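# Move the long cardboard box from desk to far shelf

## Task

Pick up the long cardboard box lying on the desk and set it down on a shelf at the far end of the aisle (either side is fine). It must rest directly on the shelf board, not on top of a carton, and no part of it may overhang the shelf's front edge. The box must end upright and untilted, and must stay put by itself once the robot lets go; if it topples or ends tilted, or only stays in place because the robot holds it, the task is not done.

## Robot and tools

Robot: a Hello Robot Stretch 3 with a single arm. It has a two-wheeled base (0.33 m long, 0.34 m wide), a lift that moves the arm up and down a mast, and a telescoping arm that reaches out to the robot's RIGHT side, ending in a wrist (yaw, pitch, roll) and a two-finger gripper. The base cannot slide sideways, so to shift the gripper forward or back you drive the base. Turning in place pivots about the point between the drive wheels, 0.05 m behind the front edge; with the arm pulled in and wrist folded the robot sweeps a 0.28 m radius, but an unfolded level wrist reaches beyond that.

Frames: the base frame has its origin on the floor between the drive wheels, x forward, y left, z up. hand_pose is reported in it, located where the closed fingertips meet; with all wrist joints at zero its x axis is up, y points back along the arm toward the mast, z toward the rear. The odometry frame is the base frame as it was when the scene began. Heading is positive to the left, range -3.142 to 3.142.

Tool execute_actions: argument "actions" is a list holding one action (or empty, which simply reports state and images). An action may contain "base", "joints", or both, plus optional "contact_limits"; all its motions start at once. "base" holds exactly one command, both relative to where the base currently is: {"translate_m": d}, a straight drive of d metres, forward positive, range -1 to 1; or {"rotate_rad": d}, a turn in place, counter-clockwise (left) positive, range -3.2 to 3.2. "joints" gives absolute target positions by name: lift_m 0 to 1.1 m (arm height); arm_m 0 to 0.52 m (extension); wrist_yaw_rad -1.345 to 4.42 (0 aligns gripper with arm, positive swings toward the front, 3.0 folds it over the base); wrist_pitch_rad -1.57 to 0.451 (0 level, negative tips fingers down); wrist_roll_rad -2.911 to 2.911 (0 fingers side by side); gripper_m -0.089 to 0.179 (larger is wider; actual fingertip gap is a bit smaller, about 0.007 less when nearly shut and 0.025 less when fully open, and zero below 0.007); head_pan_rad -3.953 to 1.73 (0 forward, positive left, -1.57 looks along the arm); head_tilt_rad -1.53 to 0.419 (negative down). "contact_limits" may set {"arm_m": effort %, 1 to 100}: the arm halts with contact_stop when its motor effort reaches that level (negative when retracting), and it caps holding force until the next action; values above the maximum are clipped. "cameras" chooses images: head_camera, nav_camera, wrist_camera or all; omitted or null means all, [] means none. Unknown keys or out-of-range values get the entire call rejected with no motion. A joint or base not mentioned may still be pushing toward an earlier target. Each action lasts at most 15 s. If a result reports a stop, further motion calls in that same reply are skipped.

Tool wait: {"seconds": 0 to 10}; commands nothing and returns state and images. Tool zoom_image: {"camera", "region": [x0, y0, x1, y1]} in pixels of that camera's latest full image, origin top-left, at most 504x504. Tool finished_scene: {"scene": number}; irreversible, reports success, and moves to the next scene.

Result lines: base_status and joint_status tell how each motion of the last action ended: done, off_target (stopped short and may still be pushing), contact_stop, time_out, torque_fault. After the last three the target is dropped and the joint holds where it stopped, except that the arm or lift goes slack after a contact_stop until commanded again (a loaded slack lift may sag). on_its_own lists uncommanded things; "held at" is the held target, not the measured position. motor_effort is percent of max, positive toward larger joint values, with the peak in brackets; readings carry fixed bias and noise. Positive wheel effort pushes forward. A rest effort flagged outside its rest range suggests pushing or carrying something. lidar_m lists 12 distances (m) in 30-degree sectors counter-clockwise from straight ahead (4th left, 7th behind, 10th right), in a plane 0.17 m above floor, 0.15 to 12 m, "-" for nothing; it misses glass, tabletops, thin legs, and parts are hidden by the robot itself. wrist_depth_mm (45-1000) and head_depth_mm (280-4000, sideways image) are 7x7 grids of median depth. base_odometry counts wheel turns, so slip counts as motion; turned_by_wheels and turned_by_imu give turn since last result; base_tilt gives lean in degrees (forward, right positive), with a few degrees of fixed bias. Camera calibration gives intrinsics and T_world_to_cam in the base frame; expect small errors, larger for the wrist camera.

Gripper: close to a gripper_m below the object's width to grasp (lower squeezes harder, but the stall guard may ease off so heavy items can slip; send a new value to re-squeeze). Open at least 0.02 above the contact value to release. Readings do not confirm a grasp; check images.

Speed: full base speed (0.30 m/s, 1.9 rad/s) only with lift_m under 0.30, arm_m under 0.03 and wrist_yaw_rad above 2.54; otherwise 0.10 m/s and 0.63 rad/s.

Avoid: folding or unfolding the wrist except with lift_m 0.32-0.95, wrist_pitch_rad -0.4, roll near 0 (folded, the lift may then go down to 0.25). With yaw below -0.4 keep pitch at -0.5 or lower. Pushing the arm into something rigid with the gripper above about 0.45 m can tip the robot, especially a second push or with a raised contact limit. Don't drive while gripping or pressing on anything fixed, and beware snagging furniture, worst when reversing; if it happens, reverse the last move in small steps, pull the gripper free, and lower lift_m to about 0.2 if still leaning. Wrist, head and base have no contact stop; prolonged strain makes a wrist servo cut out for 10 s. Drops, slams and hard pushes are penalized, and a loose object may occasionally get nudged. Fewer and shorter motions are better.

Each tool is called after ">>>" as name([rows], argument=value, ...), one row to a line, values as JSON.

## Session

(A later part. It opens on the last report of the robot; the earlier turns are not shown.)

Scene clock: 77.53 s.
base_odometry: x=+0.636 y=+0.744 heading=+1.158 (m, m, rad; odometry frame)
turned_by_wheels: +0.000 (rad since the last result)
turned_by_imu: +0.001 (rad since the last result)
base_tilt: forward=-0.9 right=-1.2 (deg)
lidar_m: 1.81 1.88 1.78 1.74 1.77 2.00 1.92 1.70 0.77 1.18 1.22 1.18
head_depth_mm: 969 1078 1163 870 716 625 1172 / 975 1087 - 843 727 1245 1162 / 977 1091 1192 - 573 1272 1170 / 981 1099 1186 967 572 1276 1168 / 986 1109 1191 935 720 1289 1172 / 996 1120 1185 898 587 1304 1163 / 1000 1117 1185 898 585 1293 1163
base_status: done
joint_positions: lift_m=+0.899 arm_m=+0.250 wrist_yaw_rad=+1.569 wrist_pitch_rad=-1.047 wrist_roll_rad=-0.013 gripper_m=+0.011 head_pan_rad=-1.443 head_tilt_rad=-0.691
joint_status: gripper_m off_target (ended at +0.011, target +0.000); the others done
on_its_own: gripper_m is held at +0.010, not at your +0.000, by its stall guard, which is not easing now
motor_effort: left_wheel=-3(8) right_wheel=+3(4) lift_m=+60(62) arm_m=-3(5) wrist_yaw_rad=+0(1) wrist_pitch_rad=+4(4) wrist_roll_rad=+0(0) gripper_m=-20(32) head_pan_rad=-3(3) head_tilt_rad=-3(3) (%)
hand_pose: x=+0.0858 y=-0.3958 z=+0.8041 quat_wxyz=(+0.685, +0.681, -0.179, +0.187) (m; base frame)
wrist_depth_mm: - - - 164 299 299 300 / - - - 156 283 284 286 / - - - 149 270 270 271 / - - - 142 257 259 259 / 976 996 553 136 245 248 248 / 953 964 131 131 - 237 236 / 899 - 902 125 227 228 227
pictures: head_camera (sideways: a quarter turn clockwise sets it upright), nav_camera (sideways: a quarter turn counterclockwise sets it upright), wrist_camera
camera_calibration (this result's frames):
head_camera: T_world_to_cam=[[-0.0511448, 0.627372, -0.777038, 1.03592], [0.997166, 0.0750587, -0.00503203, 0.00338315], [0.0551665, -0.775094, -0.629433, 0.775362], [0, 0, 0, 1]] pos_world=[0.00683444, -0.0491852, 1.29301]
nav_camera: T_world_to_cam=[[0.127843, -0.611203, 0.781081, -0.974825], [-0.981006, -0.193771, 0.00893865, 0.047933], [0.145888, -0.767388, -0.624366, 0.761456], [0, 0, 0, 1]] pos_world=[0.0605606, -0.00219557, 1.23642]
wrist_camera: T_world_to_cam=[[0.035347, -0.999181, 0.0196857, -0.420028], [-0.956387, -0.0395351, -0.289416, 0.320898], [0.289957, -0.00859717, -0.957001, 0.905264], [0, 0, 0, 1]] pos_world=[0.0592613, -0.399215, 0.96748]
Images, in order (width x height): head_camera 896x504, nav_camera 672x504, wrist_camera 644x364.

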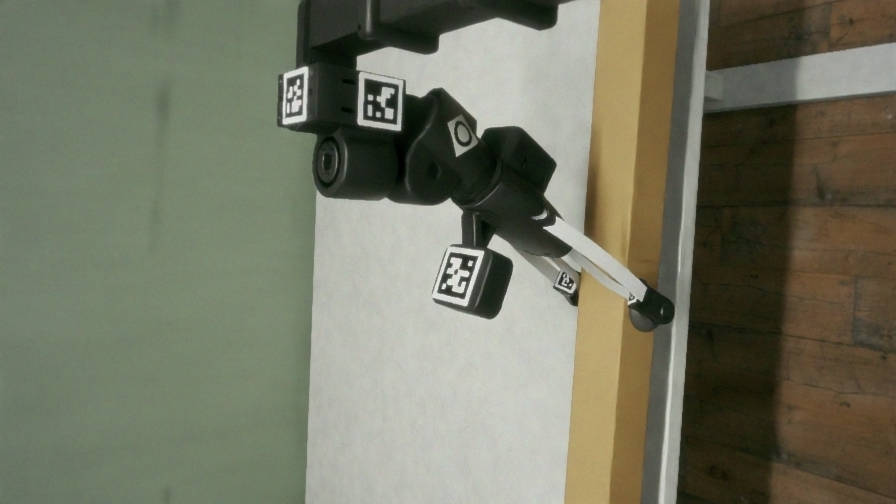

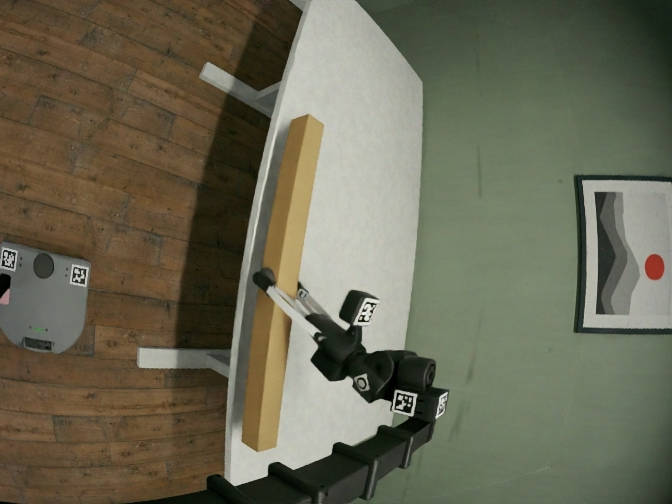

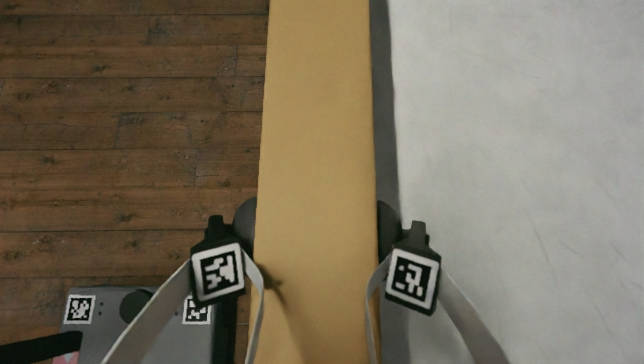

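>>> execute_actions([
  {"base": {"rotate_rad": -1.56}, "joints": {"arm_m": 0.0, "head_pan_rad": -3.14, "head_tilt_rad": -0.45}},
])

Scene clock: 82.00 s.
base_odometry: x=+0.636 y=+0.744 heading=-0.402 (m, m, rad; odometry frame)
turned_by_wheels: -1.560 (rad since the last result)
turned_by_imu: -1.549 (rad since the last result)
base_tilt: forward=-0.8 right=-1.2 (deg)
lidar_m: 1.18 1.23 1.19 1.81 1.88 1.77 1.74 1.77 2.00 1.92 1.68 0.77
head_depth_mm: 1451 1565 1707 1938 2006 - - / 1450 1554 1691 1853 1988 - - / 1691 2268 1739 1903 2010 - - / 2954 3193 3485 2925 2083 1730 1302 / 2992 3217 3483 2910 2105 1635 1329 / 2176 2267 2441 1881 1980 1632 1327 / 1437 1528 1660 1816 1932 1630 1332
base_status: done
joint_positions: lift_m=+0.899 arm_m=+0.000 wrist_yaw_rad=+1.569 wrist_pitch_rad=-1.048 wrist_roll_rad=-0.013 gripper_m=+0.011 head_pan_rad=-3.133 head_tilt_rad=-0.458
joint_status: all done
on_its_own: gripper_m is held at +0.010, not at your +0.000, by its stall guard, which is not easing now
motor_effort: left_wheel=+2(8) right_wheel=+0(4) lift_m=+60(60) arm_m=-4(5) wrist_yaw_rad=+0(0) wrist_pitch_rad=+4(4) wrist_roll_rad=+0(0) gripper_m=-21(21) head_pan_rad=-3(36) head_tilt_rad=+3(17) (%)
hand_pose: x=+0.0858 y=-0.1457 z=+0.8041 quat_wxyz=(+0.685, +0.682, -0.179, +0.187) (m; base frame)
wrist_depth_mm: - - - 164 - - - / - - - 156 - - - / - - - 149 - - - / - - - 142 - - - / 997 990 556 136 999 - - / 946 949 - 130 - 960 966 / 917 923 - 126 941 908 929
pictures: head_camera (sideways: a quarter turn clockwise sets it upright), nav_camera (sideways: a quarter turn counterclockwise sets it upright), wrist_camera
camera_calibration (this result's frames):
head_camera: T_world_to_cam=[[0.432316, -0.0255141, -0.901361, 1.19508], [-0.0437853, -0.999014, 0.00727774, -0.00629331], [-0.900658, 0.0363201, -0.433007, 0.52563], [0, 0, 0, 1]] pos_world=[-0.0435173, 0.0051135, 1.30485]
nav_camera: T_world_to_cam=[[-0.424617, -0.0525566, 0.903846, -1.13154], [-0.0718572, 0.997121, 0.0242226, 0.0224841], [-0.902517, -0.0546626, -0.427171, 0.511285], [0, 0, 0, 1]] pos_world=[-0.017411, -0.053941, 1.2406]
wrist_camera: T_world_to_cam=[[0.0357547, -0.999167, 0.0196714, -0.170204], [-0.956431, -0.0399194, -0.289215, 0.330517], [0.28976, -0.00847355, -0.957062, 0.907492], [0, 0, 0, 1]] pos_world=[0.059248, -0.149179, 0.967465]
Images, in order (width x height): head_camera 896x504, nav_camera 672x504, wrist_camera 644x364.

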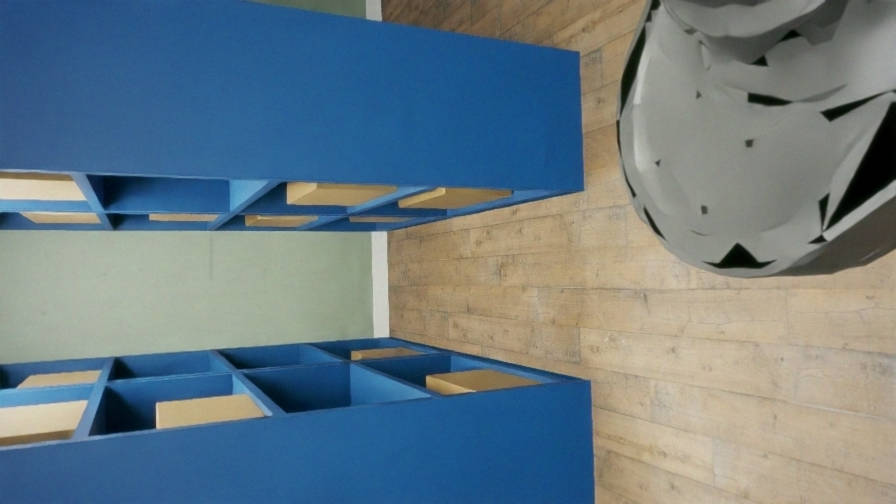

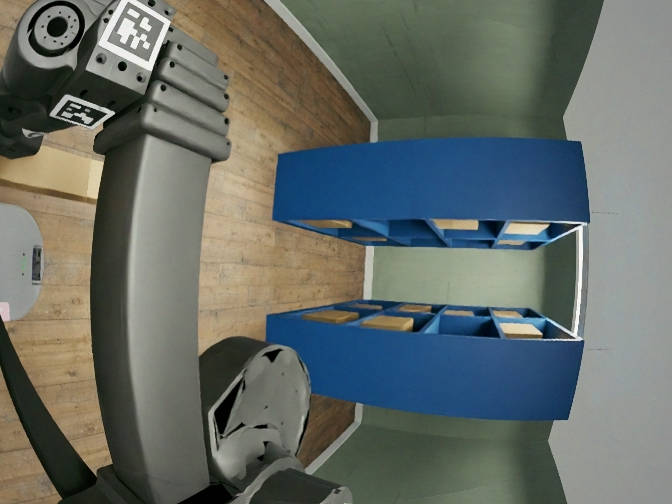

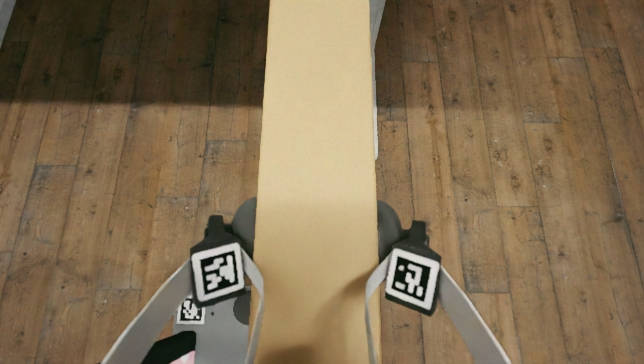

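>>> zoom_image(camera="head_camera", region=[0, 150, 504, 460])

Region (0, 150, 504, 460) of head_camera's 896x504 image, scaled by 1.000; it fills the top 310 rows of this view, and the rest is white.

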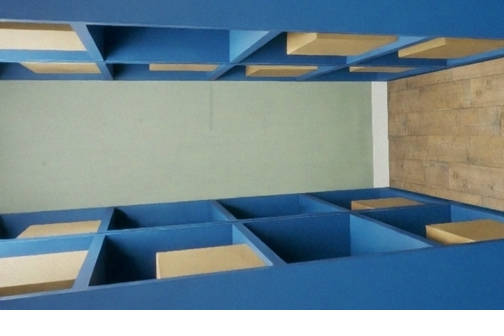

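>>> execute_actions([
  {"base": {"translate_m": -1.0}},
], cameras=["head_camera"])

Scene clock: 100.50 s.
base_odometry: x=-0.284 y=+1.136 heading=-0.402 (m, m, rad; odometry frame)
turned_by_wheels: +0.000 (rad since the last result)
turned_by_imu: -0.001 (rad since the last result)
base_tilt: forward=-0.8 right=-1.2 (deg)
lidar_m: 1.74 1.97 1.88 1.83 1.89 0.76 1.08 0.80 1.02 1.92 1.99 2.26
head_depth_mm: 728 665 708 769 845 - - / 1080 1454 1343 1138 1171 - - / 1627 1705 1626 1715 1867 - - / 2166 2309 2527 2705 2093 1735 1296 / 2152 2329 2507 2658 2088 1638 1331 / 2105 2254 2434 1993 1856 1572 1325 / 1337 1414 1484 1633 1301 1242 1181
base_status: done
joint_positions: lift_m=+0.899 arm_m=+0.000 wrist_yaw_rad=+1.569 wrist_pitch_rad=-1.048 wrist_roll_rad=-0.013 gripper_m=+0.011 head_pan_rad=-3.133 head_tilt_rad=-0.458
joint_status: not commanded
on_its_own: gripper_m is held at +0.010, not at your +0.000, by its stall guard, which is not easing now
motor_effort: left_wheel=+2(3) right_wheel=+0(3) lift_m=+60(60) arm_m=-3(3) wrist_yaw_rad=+0(1) wrist_pitch_rad=+4(4) wrist_roll_rad=+0(0) gripper_m=-21(20) head_pan_rad=-3(3) head_tilt_rad=+4(3) (%)
hand_pose: x=+0.0858 y=-0.1457 z=+0.8041 quat_wxyz=(+0.685, +0.682, -0.179, +0.187) (m; base frame)
wrist_depth_mm: - - - 164 - - - / - - - 156 - - - / - - - 149 - - - / - - - 142 - - - / 996 992 553 136 - - - / 954 962 - 131 - 970 971 / 910 926 - 125 914 930 927
pictures: head_camera (sideways: a quarter turn clockwise sets it upright)
camera_calibration (this result's frames):
head_camera: T_world_to_cam=[[0.432159, -0.0255155, -0.901436, 1.19518], [-0.043784, -0.999014, 0.00728686, -0.0063052], [-0.900734, 0.0363194, -0.432851, 0.525426], [0, 0, 0, 1]] pos_world=[-0.0435168, 0.0051135, 1.30486]
Images, in order (width x height): head_camera 896x504.

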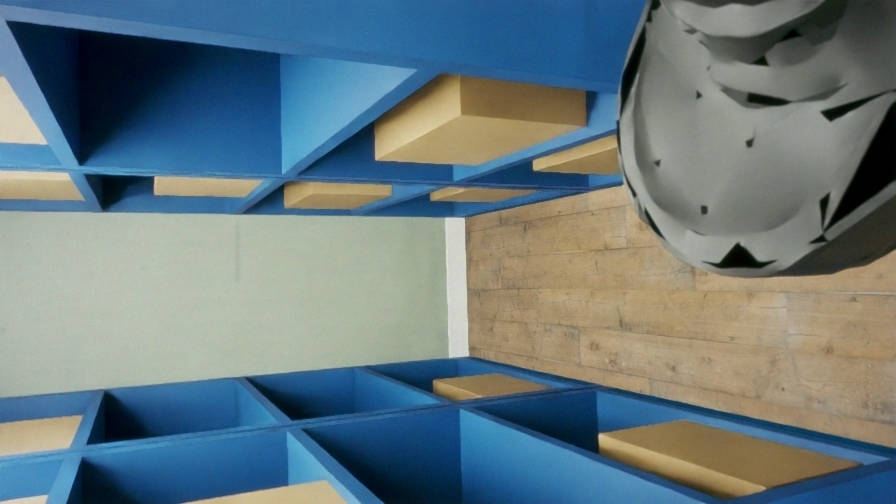

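>>> execute_actions([
  {"base": {"translate_m": -1.0}, "joints": {"lift_m": 0.68, "head_pan_rad": -2.8, "head_tilt_rad": -0.6}},
])

Scene clock: 113.23 s.
base_odometry: x=-1.204 y=+1.527 heading=-0.402 (m, m, rad; odometry frame)
turned_by_wheels: +0.000 (rad since the last result)
turned_by_imu: -0.001 (rad since the last result)
base_tilt: forward=-0.9 right=-1.1 (deg)
lidar_m: 2.73 0.36 0.35 0.28 0.28 0.39 1.05 0.70 0.39 0.37 0.39 2.72
head_depth_mm: 1267 1385 1527 1709 1749 1440 1243 / 1300 1428 1584 1759 1787 1451 1249 / 1332 1466 1635 1824 1778 1445 1222 / 1327 1406 1634 1754 1676 1450 1222 / 1360 1394 1650 1373 1197 1288 1198 / 1356 693 732 789 889 937 1152 / 555 605 672 761 920 857 775
base_status: done
joint_positions: lift_m=+0.681 arm_m=+0.000 wrist_yaw_rad=+1.569 wrist_pitch_rad=-1.048 wrist_roll_rad=-0.013 gripper_m=+0.011 head_pan_rad=-2.807 head_tilt_rad=-0.592
joint_status: all done
on_its_own: gripper_m is held at +0.010, not at your +0.000, by its stall guard, which is not easing now
motor_effort: left_wheel=+2(4) right_wheel=+0(3) lift_m=+24(54) arm_m=-4(4) wrist_yaw_rad=+0(0) wrist_pitch_rad=+4(5) wrist_roll_rad=+1(0) gripper_m=-21(20) head_pan_rad=+3(26) head_tilt_rad=-3(15) (%)
hand_pose: x=+0.0857 y=-0.1457 z=+0.5852 quat_wxyz=(+0.685, +0.682, -0.178, +0.187) (m; base frame)
wrist_depth_mm: 937 937 933 164 948 943 260 / 869 894 876 156 866 403 254 / 824 832 847 149 837 436 249 / 633 787 797 142 716 516 248 / 677 751 447 136 572 416 400 / 654 724 - 130 - 408 386 / 622 637 - 126 650 379 370
pictures: head_camera (sideways: a quarter turn clockwise sets it upright), nav_camera (sideways: a quarter turn counterclockwise sets it upright), wrist_camera
camera_calibration (this result's frames):
head_camera: T_world_to_cam=[[0.528227, 0.152607, -0.835277, 1.10831], [0.277826, -0.960631, 0.000186657, 0.000977306], [-0.802365, -0.23216, -0.549829, 0.677033], [0, 0, 0, 1]] pos_world=[-0.0424845, -0.0110174, 1.298]
nav_camera: T_world_to_cam=[[-0.496317, -0.224236, 0.838682, -1.04611], [-0.389781, 0.920777, 0.0155197, 0.0357571], [-0.775719, -0.3192, -0.5444, 0.663045], [0, 0, 0, 1]] pos_world=[0.00907177, -0.0558559, 1.23776]
wrist_camera: T_world_to_cam=[[0.0357592, -0.999167, 0.0196627, -0.16589], [-0.956499, -0.0399193, -0.288993, 0.267036], [0.289537, -0.00847319, -0.957129, 0.698081], [0, 0, 0, 1]] pos_world=[0.0592316, -0.149177, 0.748587]
Images, in order (width x height): head_camera 896x504, nav_camera 672x504, wrist_camera 644x364.

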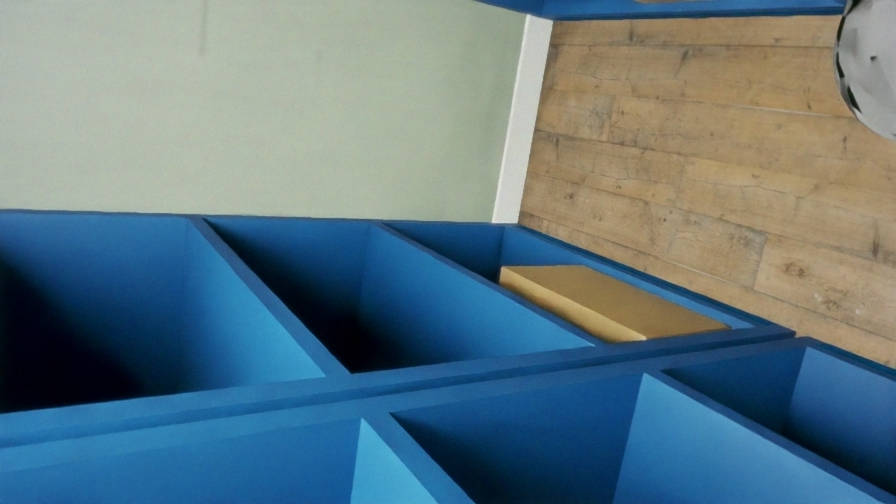

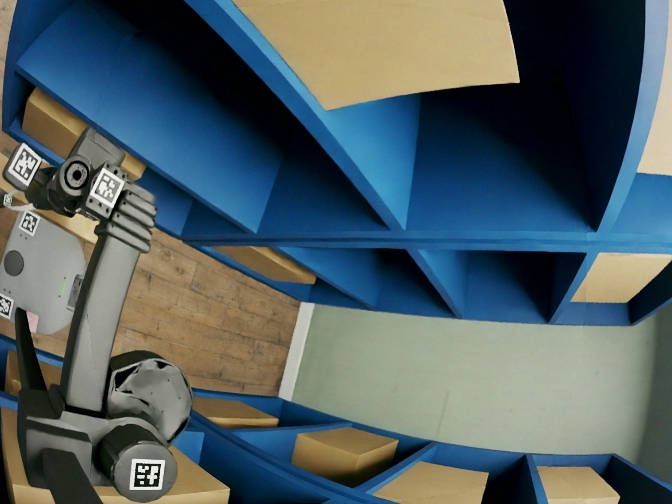

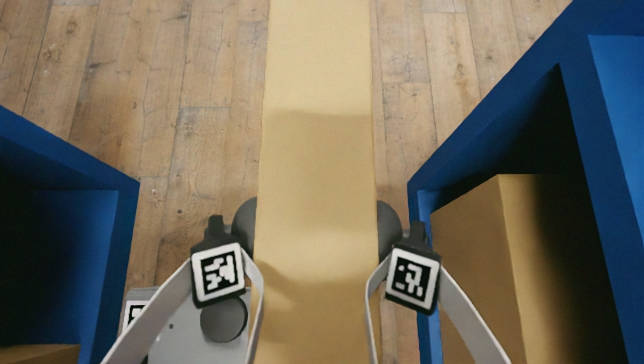

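>>> execute_actions([
  {"base": {"translate_m": -1.0}, "joints": {"head_pan_rad": -2.2, "head_tilt_rad": -0.9}},
])

Scene clock: 127.00 s.
base_odometry: x=-2.125 y=+1.918 heading=-0.402 (m, m, rad; odometry frame)
turned_by_wheels: +0.000 (rad since the last result)
turned_by_imu: -0.001 (rad since the last result)
base_tilt: forward=-0.9 right=-1.2 (deg)
lidar_m: 1.25 0.38 0.28 0.27 0.27 0.59 0.59 0.61 0.40 0.38 0.40 0.51
head_depth_mm: 546 638 734 838 976 1155 1123 / 586 610 772 930 1145 1225 1141 / 650 567 857 946 1269 1251 - / 698 564 985 969 1257 - 601 / 746 562 494 963 844 - 582 / 743 562 466 960 828 766 - / 706 559 449 942 825 752 970
base_status: done
joint_positions: lift_m=+0.681 arm_m=+0.000 wrist_yaw_rad=+1.569 wrist_pitch_rad=-1.048 wrist_roll_rad=-0.013 gripper_m=+0.011 head_pan_rad=-2.207 head_tilt_rad=-0.889
joint_status: all done
on_its_own: gripper_m is held at +0.010, not at your +0.000, by its stall guard, which is not easing now
motor_effort: left_wheel=+2(3) right_wheel=+0(2) lift_m=+24(24) arm_m=-3(4) wrist_yaw_rad=+0(0) wrist_pitch_rad=+5(5) wrist_roll_rad=+0(0) gripper_m=-20(21) head_pan_rad=+3(32) head_tilt_rad=-4(20) (%)
hand_pose: x=+0.0857 y=-0.1457 z=+0.5852 quat_wxyz=(+0.685, +0.682, -0.178, +0.187) (m; base frame)
wrist_depth_mm: 589 793 935 164 864 388 268 / 522 785 872 156 811 441 259 / 554 768 836 148 772 499 259 / 541 779 790 142 715 436 258 / 541 743 448 136 595 425 403 / 542 708 - 131 - 423 388 / 539 631 - 126 679 396 377
pictures: head_camera (sideways: a quarter turn clockwise sets it upright), nav_camera (sideways: a quarter turn counterclockwise sets it upright), wrist_camera
camera_calibration (this result's frames):
head_camera: T_world_to_cam=[[0.480395, 0.601038, -0.638728, 0.852435], [0.773085, -0.634119, -0.015254, 0.0180554], [-0.414198, -0.486464, -0.769281, 0.960111], [0, 0, 0, 1]] pos_world=[-0.0257876, -0.0338373, 1.28335]
nav_camera: T_world_to_cam=[[-0.414373, -0.643165, 0.64392, -0.792766], [-0.842627, 0.53848, -0.00439644, 0.0644502], [-0.34391, -0.544406, -0.76508, 0.947459], [0, 0, 0, 1]] pos_world=[0.0516473, -0.0287818, 1.23564]
wrist_camera: T_world_to_cam=[[0.0357589, -0.999167, 0.0196627, -0.16589], [-0.956499, -0.039919, -0.288993, 0.267037], [0.289537, -0.00847325, -0.957129, 0.698081], [0, 0, 0, 1]] pos_world=[0.0592316, -0.149177, 0.748587]
Images, in order (width x height): head_camera 896x504, nav_camera 672x504, wrist_camera 644x364.

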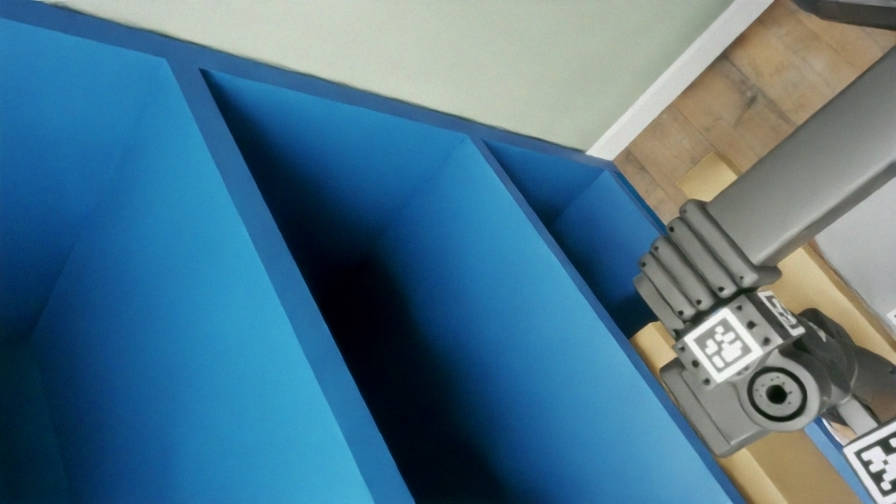

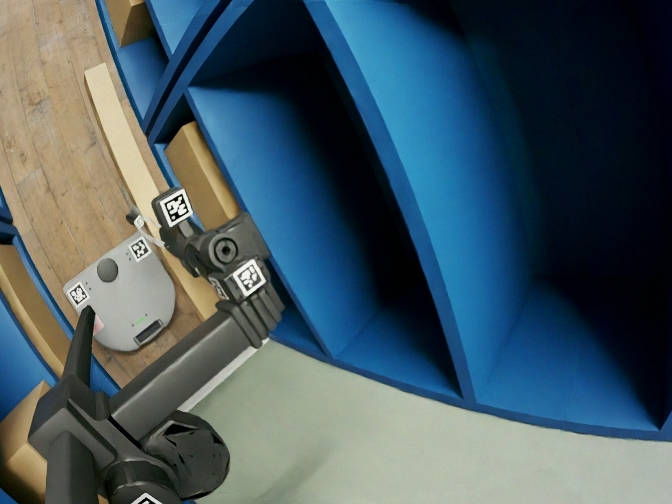

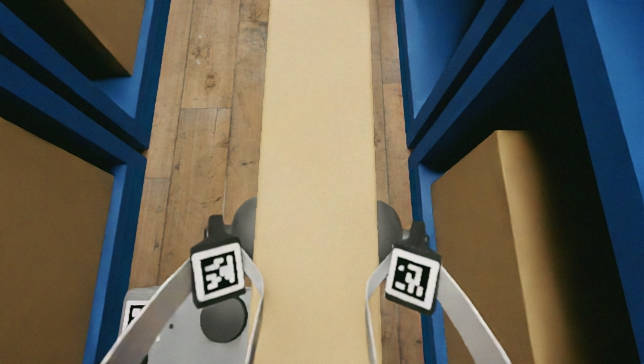

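>>> execute_actions([
  {"base": {"translate_m": -0.19}, "joints": {"head_pan_rad": -1.4, "head_tilt_rad": -1.0, "arm_m": 0.10}},
])

Scene clock: 137.10 s.
base_odometry: x=-2.299 y=+1.993 heading=-0.402 (m, m, rad; odometry frame)
turned_by_wheels: +0.000 (rad since the last result)
turned_by_imu: +0.000 (rad since the last result)
base_tilt: forward=-0.9 right=-1.2 (deg)
lidar_m: 1.06 0.38 0.27 0.26 0.50 0.42 0.40 0.42 0.51 0.38 0.40 0.54
head_depth_mm: 588 478 431 900 821 - - / 584 476 434 912 1231 1155 1126 / 581 474 442 912 - 1151 - / 579 472 963 890 816 1169 - / 576 470 963 892 810 1165 1088 / 575 469 960 887 819 1181 1086 / 572 467 982 885 808 1180 1081
base_status: done
joint_positions: lift_m=+0.681 arm_m=+0.100 wrist_yaw_rad=+1.569 wrist_pitch_rad=-1.048 wrist_roll_rad=-0.013 gripper_m=+0.011 head_pan_rad=-1.407 head_tilt_rad=-0.988
joint_status: all done
on_its_own: gripper_m is held at +0.010, not at your +0.000, by its stall guard, which is not easing now
motor_effort: left_wheel=+2(5) right_wheel=+0(3) lift_m=+24(24) arm_m=+5(6) wrist_yaw_rad=+0(0) wrist_pitch_rad=+4(5) wrist_roll_rad=+0(0) gripper_m=-21(20) head_pan_rad=+3(35) head_tilt_rad=-6(12) (%)
hand_pose: x=+0.0857 y=-0.2449 z=+0.5852 quat_wxyz=(+0.685, +0.682, -0.178, +0.187) (m; base frame)
wrist_depth_mm: 656 890 924 164 559 260 262 / 680 869 882 156 479 247 247 / 668 834 835 149 488 237 236 / 669 794 808 142 432 226 225 / 668 763 443 136 404 218 215 / 651 734 - 130 - 208 205 / 628 - - 125 624 199 197
pictures: head_camera (sideways: a quarter turn clockwise sets it upright), nav_camera (sideways: a quarter turn counterclockwise sets it upright), wrist_camera
camera_calibration (this result's frames):
head_camera: T_world_to_cam=[[-0.106246, 0.821892, -0.559647, 0.752982], [0.993201, 0.114648, -0.0201825, 0.0231267], [0.0475745, -0.557987, -0.828485, 1.03427], [0, 0, 0, 1]] pos_world=[0.00782666, -0.0444127, 1.27875]
nav_camera: T_world_to_cam=[[0.182549, -0.804403, 0.565342, -0.694029], [-0.973439, -0.228678, -0.0110533, 0.0739136], [0.138173, -0.548308, -0.824782, 1.02214], [0, 0, 0, 1]] pos_world=[0.0574128, 0.0190723, 1.23623]
wrist_camera: T_world_to_cam=[[0.0357589, -0.999167, 0.0196628, -0.264989], [-0.956499, -0.039919, -0.288993, 0.263077], [0.289537, -0.00847331, -0.957129, 0.697241], [0, 0, 0, 1]] pos_world=[0.0592316, -0.248359, 0.748587]
Images, in order (width x height): head_camera 896x504, nav_camera 672x504, wrist_camera 644x364.

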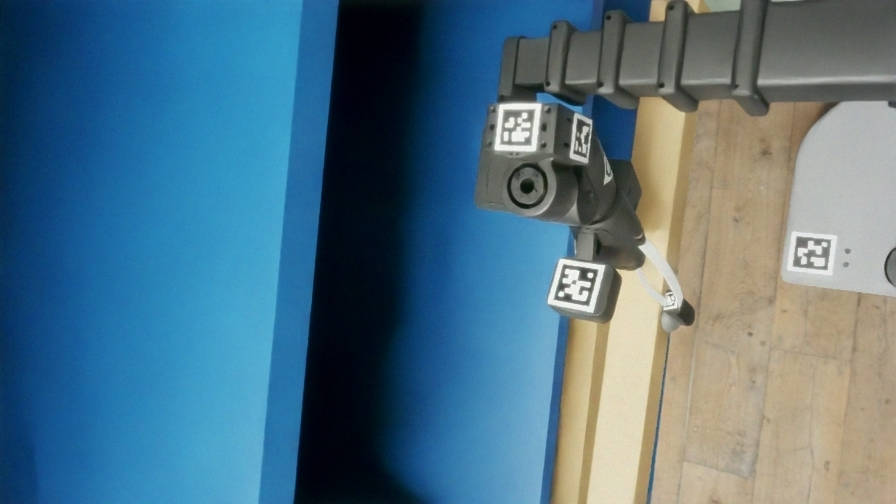

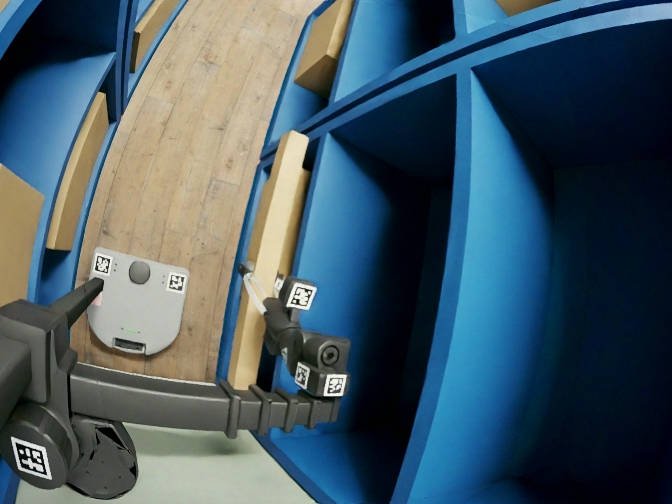

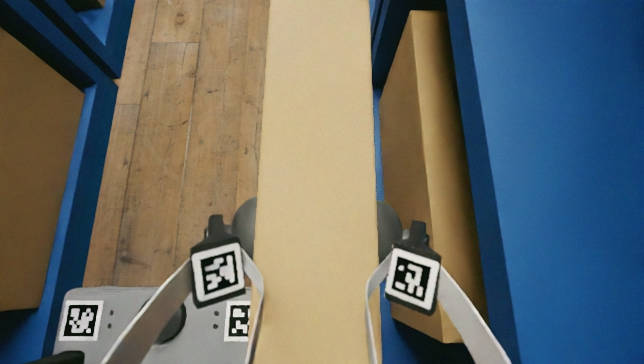

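>>> zoom_image(camera="nav_camera", region=[240, 80, 400, 200])

Region (240, 80, 400, 200) of nav_camera's 672x504 image, scaled by 3.150, with more detail than that image has; it fills the top 378 rows of this view, and the rest is white.

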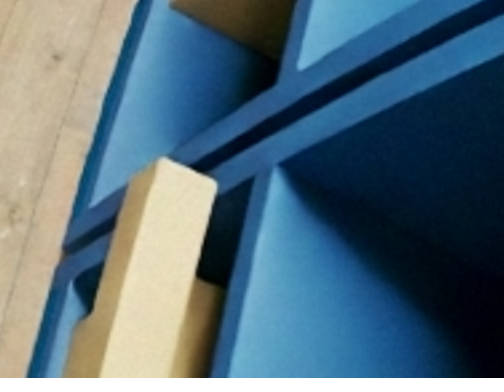

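>>> execute_actions([
  {"joints": {"arm_m": 0.40, "head_tilt_rad": -0.8}, "contact_limits": {"arm_m": 25}},
])

Scene clock: 144.13 s.
base_odometry: x=-2.299 y=+1.993 heading=-0.402 (m, m, rad; odometry frame)
turned_by_wheels: +0.000 (rad since the last result)
turned_by_imu: +0.001 (rad since the last result)
base_tilt: forward=-0.9 right=-1.2 (deg)
lidar_m: 1.06 0.38 0.27 0.26 0.50 0.42 0.40 0.42 0.51 0.38 0.40 0.54
head_depth_mm: 667 682 517 443 859 - - / 673 681 515 446 830 785 1088 / 682 680 513 448 832 804 1098 / 688 678 514 451 837 801 1089 / 695 677 512 967 844 916 1099 / 701 675 512 960 844 921 1096 / 708 672 511 865 853 937 1118
base_status: not commanded
joint_positions: lift_m=+0.681 arm_m=+0.400 wrist_yaw_rad=+1.569 wrist_pitch_rad=-1.048 wrist_roll_rad=-0.013 gripper_m=+0.011 head_pan_rad=-1.407 head_tilt_rad=-0.804
joint_status: all done
on_its_own: gripper_m is held at +0.010, not at your +0.000, by its stall guard, which is not easing now
motor_effort: left_wheel=+2(2) right_wheel=+0(0) lift_m=+24(24) arm_m=+4(5) wrist_yaw_rad=+0(0) wrist_pitch_rad=+5(5) wrist_roll_rad=+0(0) gripper_m=-20(20) head_pan_rad=+3(3) head_tilt_rad=+1(12) (%)
contact_limits: arm_m 25 (drawing in: default 20, maximum 33; extending or still: default 28, maximum 46)
hand_pose: x=+0.0857 y=-0.5449 z=+0.5852 quat_wxyz=(+0.685, +0.682, -0.178, +0.187) (m; base frame)
wrist_depth_mm: 912 254 256 163 257 258 260 / 858 242 243 156 245 246 246 / 234 231 231 149 234 234 235 / 221 220 221 142 222 224 224 / 211 210 174 136 213 213 214 / 202 202 132 131 - 205 205 / 193 194 193 126 196 196 196
pictures: head_camera (sideways: a quarter turn clockwise sets it upright), nav_camera (sideways: a quarter turn counterclockwise sets it upright), wrist_camera
camera_calibration (this result's frames):
head_camera: T_world_to_cam=[[-0.0872834, 0.707088, -0.701718, 0.937977], [0.993666, 0.111844, -0.010898, 0.0110402], [0.0707767, -0.698224, -0.712372, 0.883146], [0, 0, 0, 1]] pos_world=[0.00839342, -0.0478337, 1.28744]
nav_camera: T_world_to_cam=[[0.16343, -0.68865, 0.706437, -0.877755], [-0.973288, -0.229584, 0.00136052, 0.0577525], [0.16125, -0.687788, -0.707775, 0.869854], [0, 0, 0, 1]] pos_world=[0.0593972, 0.00706959, 1.23566]
wrist_camera: T_world_to_cam=[[0.0357588, -0.999167, 0.0196627, -0.564736], [-0.956499, -0.0399189, -0.288993, 0.251102], [0.289537, -0.00847328, -0.957129, 0.694699], [0, 0, 0, 1]] pos_world=[0.0592316, -0.548355, 0.748587]
Images, in order (width x height): head_camera 896x504, nav_camera 672x504, wrist_camera 644x364.

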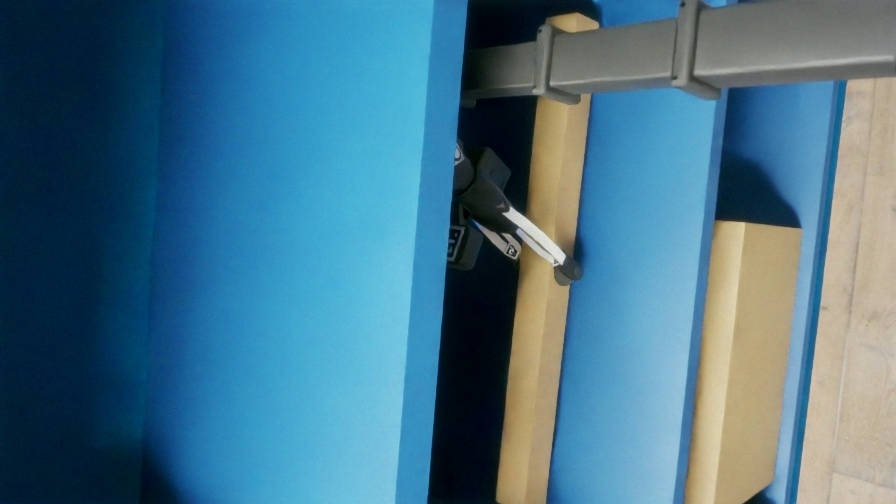

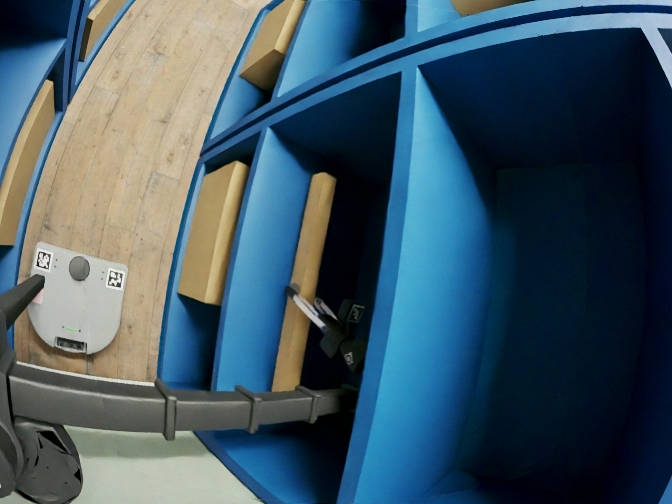

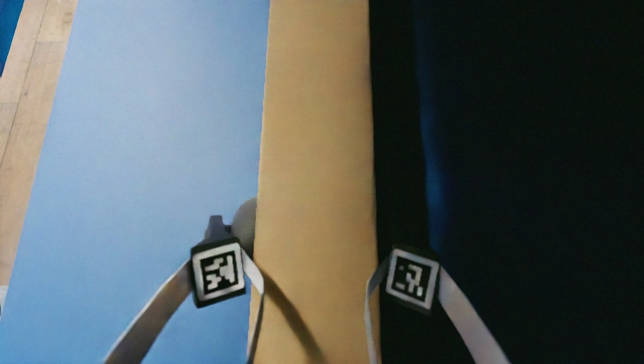

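>>> execute_actions([
  {"joints": {"lift_m": 0.656}},
], cameras=["wrist_camera"])

Scene clock: 146.03 s.
base_odometry: x=-2.299 y=+1.993 heading=-0.402 (m, m, rad; odometry frame)
turned_by_wheels: +0.000 (rad since the last result)
turned_by_imu: +0.000 (rad since the last result)
base_tilt: forward=-0.9 right=-1.2 (deg)
lidar_m: 1.06 0.38 0.27 0.26 0.50 0.42 0.40 0.41 0.51 0.38 0.40 0.54
head_depth_mm: 667 684 517 449 881 787 - / 675 682 515 444 838 787 1086 / 681 679 513 445 840 803 1101 / 688 678 514 450 841 804 1087 / 696 677 512 965 855 917 1094 / 702 675 511 962 855 919 1096 / 710 674 510 965 854 936 1114
base_status: not commanded
joint_positions: lift_m=+0.657 arm_m=+0.400 wrist_yaw_rad=+1.569 wrist_pitch_rad=-1.048 wrist_roll_rad=-0.013 gripper_m=+0.011 head_pan_rad=-1.407 head_tilt_rad=-0.804
joint_status: all done
on_its_own: gripper_m is held at +0.010, not at your +0.000, by its stall guard, which is not easing now
motor_effort: left_wheel=+3(2) right_wheel=+0(0) lift_m=+24(22) arm_m=+5(4) wrist_yaw_rad=+0(0) wrist_pitch_rad=+5(4) wrist_roll_rad=+0(0) gripper_m=-20(21) head_pan_rad=+3(2) head_tilt_rad=+1(2) (%)
hand_pose: x=+0.0857 y=-0.5449 z=+0.5612 quat_wxyz=(+0.685, +0.682, -0.178, +0.187) (m; base frame)
wrist_depth_mm: 227 227 227 165 228 229 230 / 215 215 214 156 217 217 219 / 204 205 205 149 206 207 208 / 195 195 196 142 197 197 199 / 187 187 162 136 188 189 189 / 179 179 132 130 - 181 181 / 171 172 171 125 173 174 174
pictures: wrist_camera
camera_calibration (this result's frames):
wrist_camera: T_world_to_cam=[[0.035759, -0.999167, 0.0196626, -0.564265], [-0.956499, -0.039919, -0.288993, 0.244165], [0.289537, -0.00847319, -0.957129, 0.671724], [0, 0, 0, 1]] pos_world=[0.0592316, -0.548357, 0.724584]
Images, in order (width x height): wrist_camera 644x364.

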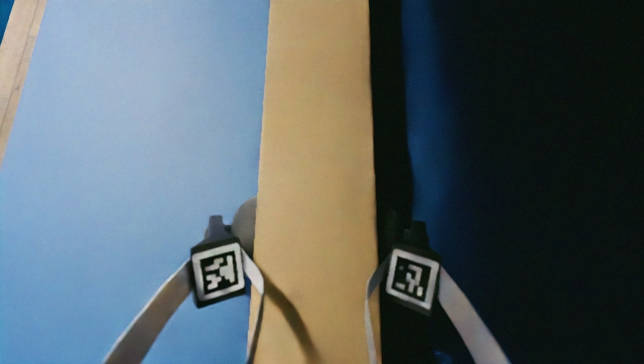

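Same depth as on the desk; release.

>>> execute_actions([
  {"joints": {"gripper_m": 0.11}},
], cameras=["wrist_camera"])

>>> execute_actions([
  {"joints": {"lift_m": 0.705}},
], cameras=["wrist_camera", "head_camera"])

Scene clock: 148.13 s.
base_odometry: x=-2.299 y=+1.993 heading=-0.402 (m, m, rad; odometry frame)
turned_by_wheels: +0.000 (rad since the last result)
turned_by_imu: +0.000 (rad since the last result)
base_tilt: forward=-0.8 right=-1.2 (deg)
lidar_m: 1.06 0.38 0.27 0.26 0.50 0.42 0.40 0.42 0.51 0.38 0.40 0.54
head_depth_mm: 666 683 516 449 880 789 - / 674 681 515 444 841 786 1090 / 680 679 514 444 840 803 1098 / 687 678 513 450 838 803 1089 / 695 676 512 964 857 917 1095 / 702 675 511 966 859 919 1099 / 708 673 511 964 855 938 1114
base_status: not commanded
joint_positions: lift_m=+0.657 arm_m=+0.400 wrist_yaw_rad=+1.569 wrist_pitch_rad=-1.048 wrist_roll_rad=-0.013 gripper_m=+0.110 head_pan_rad=-1.407 head_tilt_rad=-0.804
joint_status: all done
motor_effort: left_wheel=+1(2) right_wheel=+0(0) lift_m=+23(24) arm_m=+5(5) wrist_yaw_rad=+1(0) wrist_pitch_rad=+4(5) wrist_roll_rad=+0(0) gripper_m=+1(86) head_pan_rad=+3(3) head_tilt_rad=+1(1) (%)
hand_pose: x=+0.0857 y=-0.5449 z=+0.5612 quat_wxyz=(+0.685, +0.682, -0.178, +0.187) (m; base frame)
wrist_depth_mm: 227 226 228 166 228 229 230 / 215 215 216 158 216 218 218 / 204 205 205 151 207 207 207 / 195 195 196 143 197 197 199 / 187 187 186 137 187 189 189 / 178 - 177 132 179 183 181 / - 172 171 126 172 173 174
pictures: wrist_camera
camera_calibration (this result's frames):
wrist_camera: T_world_to_cam=[[0.0357577, -0.999167, 0.0196628, -0.564265], [-0.956499, -0.0399179, -0.288993, 0.244166], [0.289537, -0.00847366, -0.957129, 0.671724], [0, 0, 0, 1]] pos_world=[0.0592316, -0.548357, 0.724584]
Images, in order (width x height): wrist_camera 644x364.

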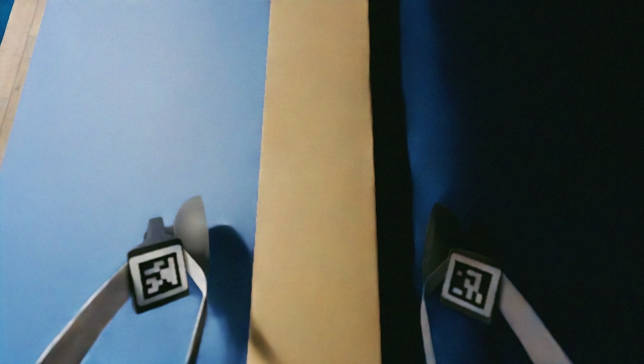

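Scene clock: 149.40 s.
base_odometry: x=-2.299 y=+1.993 heading=-0.402 (m, m, rad; odometry frame)
turned_by_wheels: +0.000 (rad since the last result)
turned_by_imu: +0.000 (rad since the last result)
base_tilt: forward=-0.9 right=-1.2 (deg)
lidar_m: 1.06 0.38 0.27 0.26 0.50 0.42 0.40 0.42 0.51 0.38 0.40 0.54
head_depth_mm: 668 682 516 440 - - - / 674 683 516 452 837 789 1095 / 681 679 514 451 840 803 1095 / 687 677 513 450 847 805 1086 / 695 675 512 966 856 917 1098 / 700 674 511 962 856 920 1098 / 710 672 510 965 858 935 1114
base_status: not commanded
joint_positions: lift_m=+0.704 arm_m=+0.400 wrist_yaw_rad=+1.569 wrist_pitch_rad=-1.048 wrist_roll_rad=-0.013 gripper_m=+0.110 head_pan_rad=-1.407 head_tilt_rad=-0.804
joint_status: all done
motor_effort: left_wheel=+2(1) right_wheel=+0(0) lift_m=+59(60) arm_m=+5(4) wrist_yaw_rad=+0(1) wrist_pitch_rad=+4(4) wrist_roll_rad=+0(0) gripper_m=+0(1) head_pan_rad=+3(3) head_tilt_rad=+1(1) (%)
hand_pose: x=+0.0857 y=-0.5449 z=+0.6091 quat_wxyz=(+0.685, +0.682, -0.178, +0.187) (m; base frame)
wrist_depth_mm: 945 284 286 227 289 288 289 / 910 270 271 214 273 273 277 / 851 259 259 204 261 260 262 / 809 246 247 194 249 250 249 / 501 236 236 185 238 238 238 / 227 - 226 178 227 230 229 / 216 216 216 171 218 217 219
pictures: head_camera (sideways: a quarter turn clockwise sets it upright), wrist_camera
camera_calibration (this result's frames):
head_camera: T_world_to_cam=[[-0.0872832, 0.707088, -0.701718, 0.937977], [0.993666, 0.111843, -0.010898, 0.0110402], [0.0707766, -0.698224, -0.712372, 0.883146], [0, 0, 0, 1]] pos_world=[0.00839341, -0.0478337, 1.28744]
wrist_camera: T_world_to_cam=[[0.0357579, -0.999167, 0.0196628, -0.565209], [-0.956499, -0.039918, -0.288993, 0.258002], [0.289537, -0.00847362, -0.957129, 0.717551], [0, 0, 0, 1]] pos_world=[0.0592316, -0.548359, 0.772463]
Images, in order (width x height): head_camera 896x504, wrist_camera 644x364.

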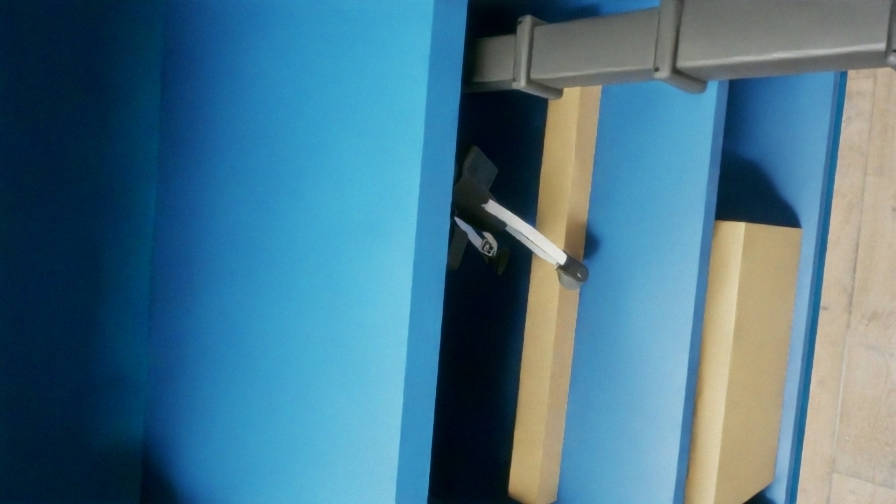

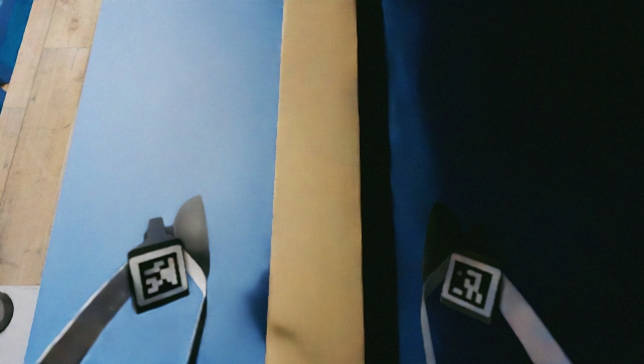

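>>> finished_scene(scene=1)

The scene is finished: the task was done.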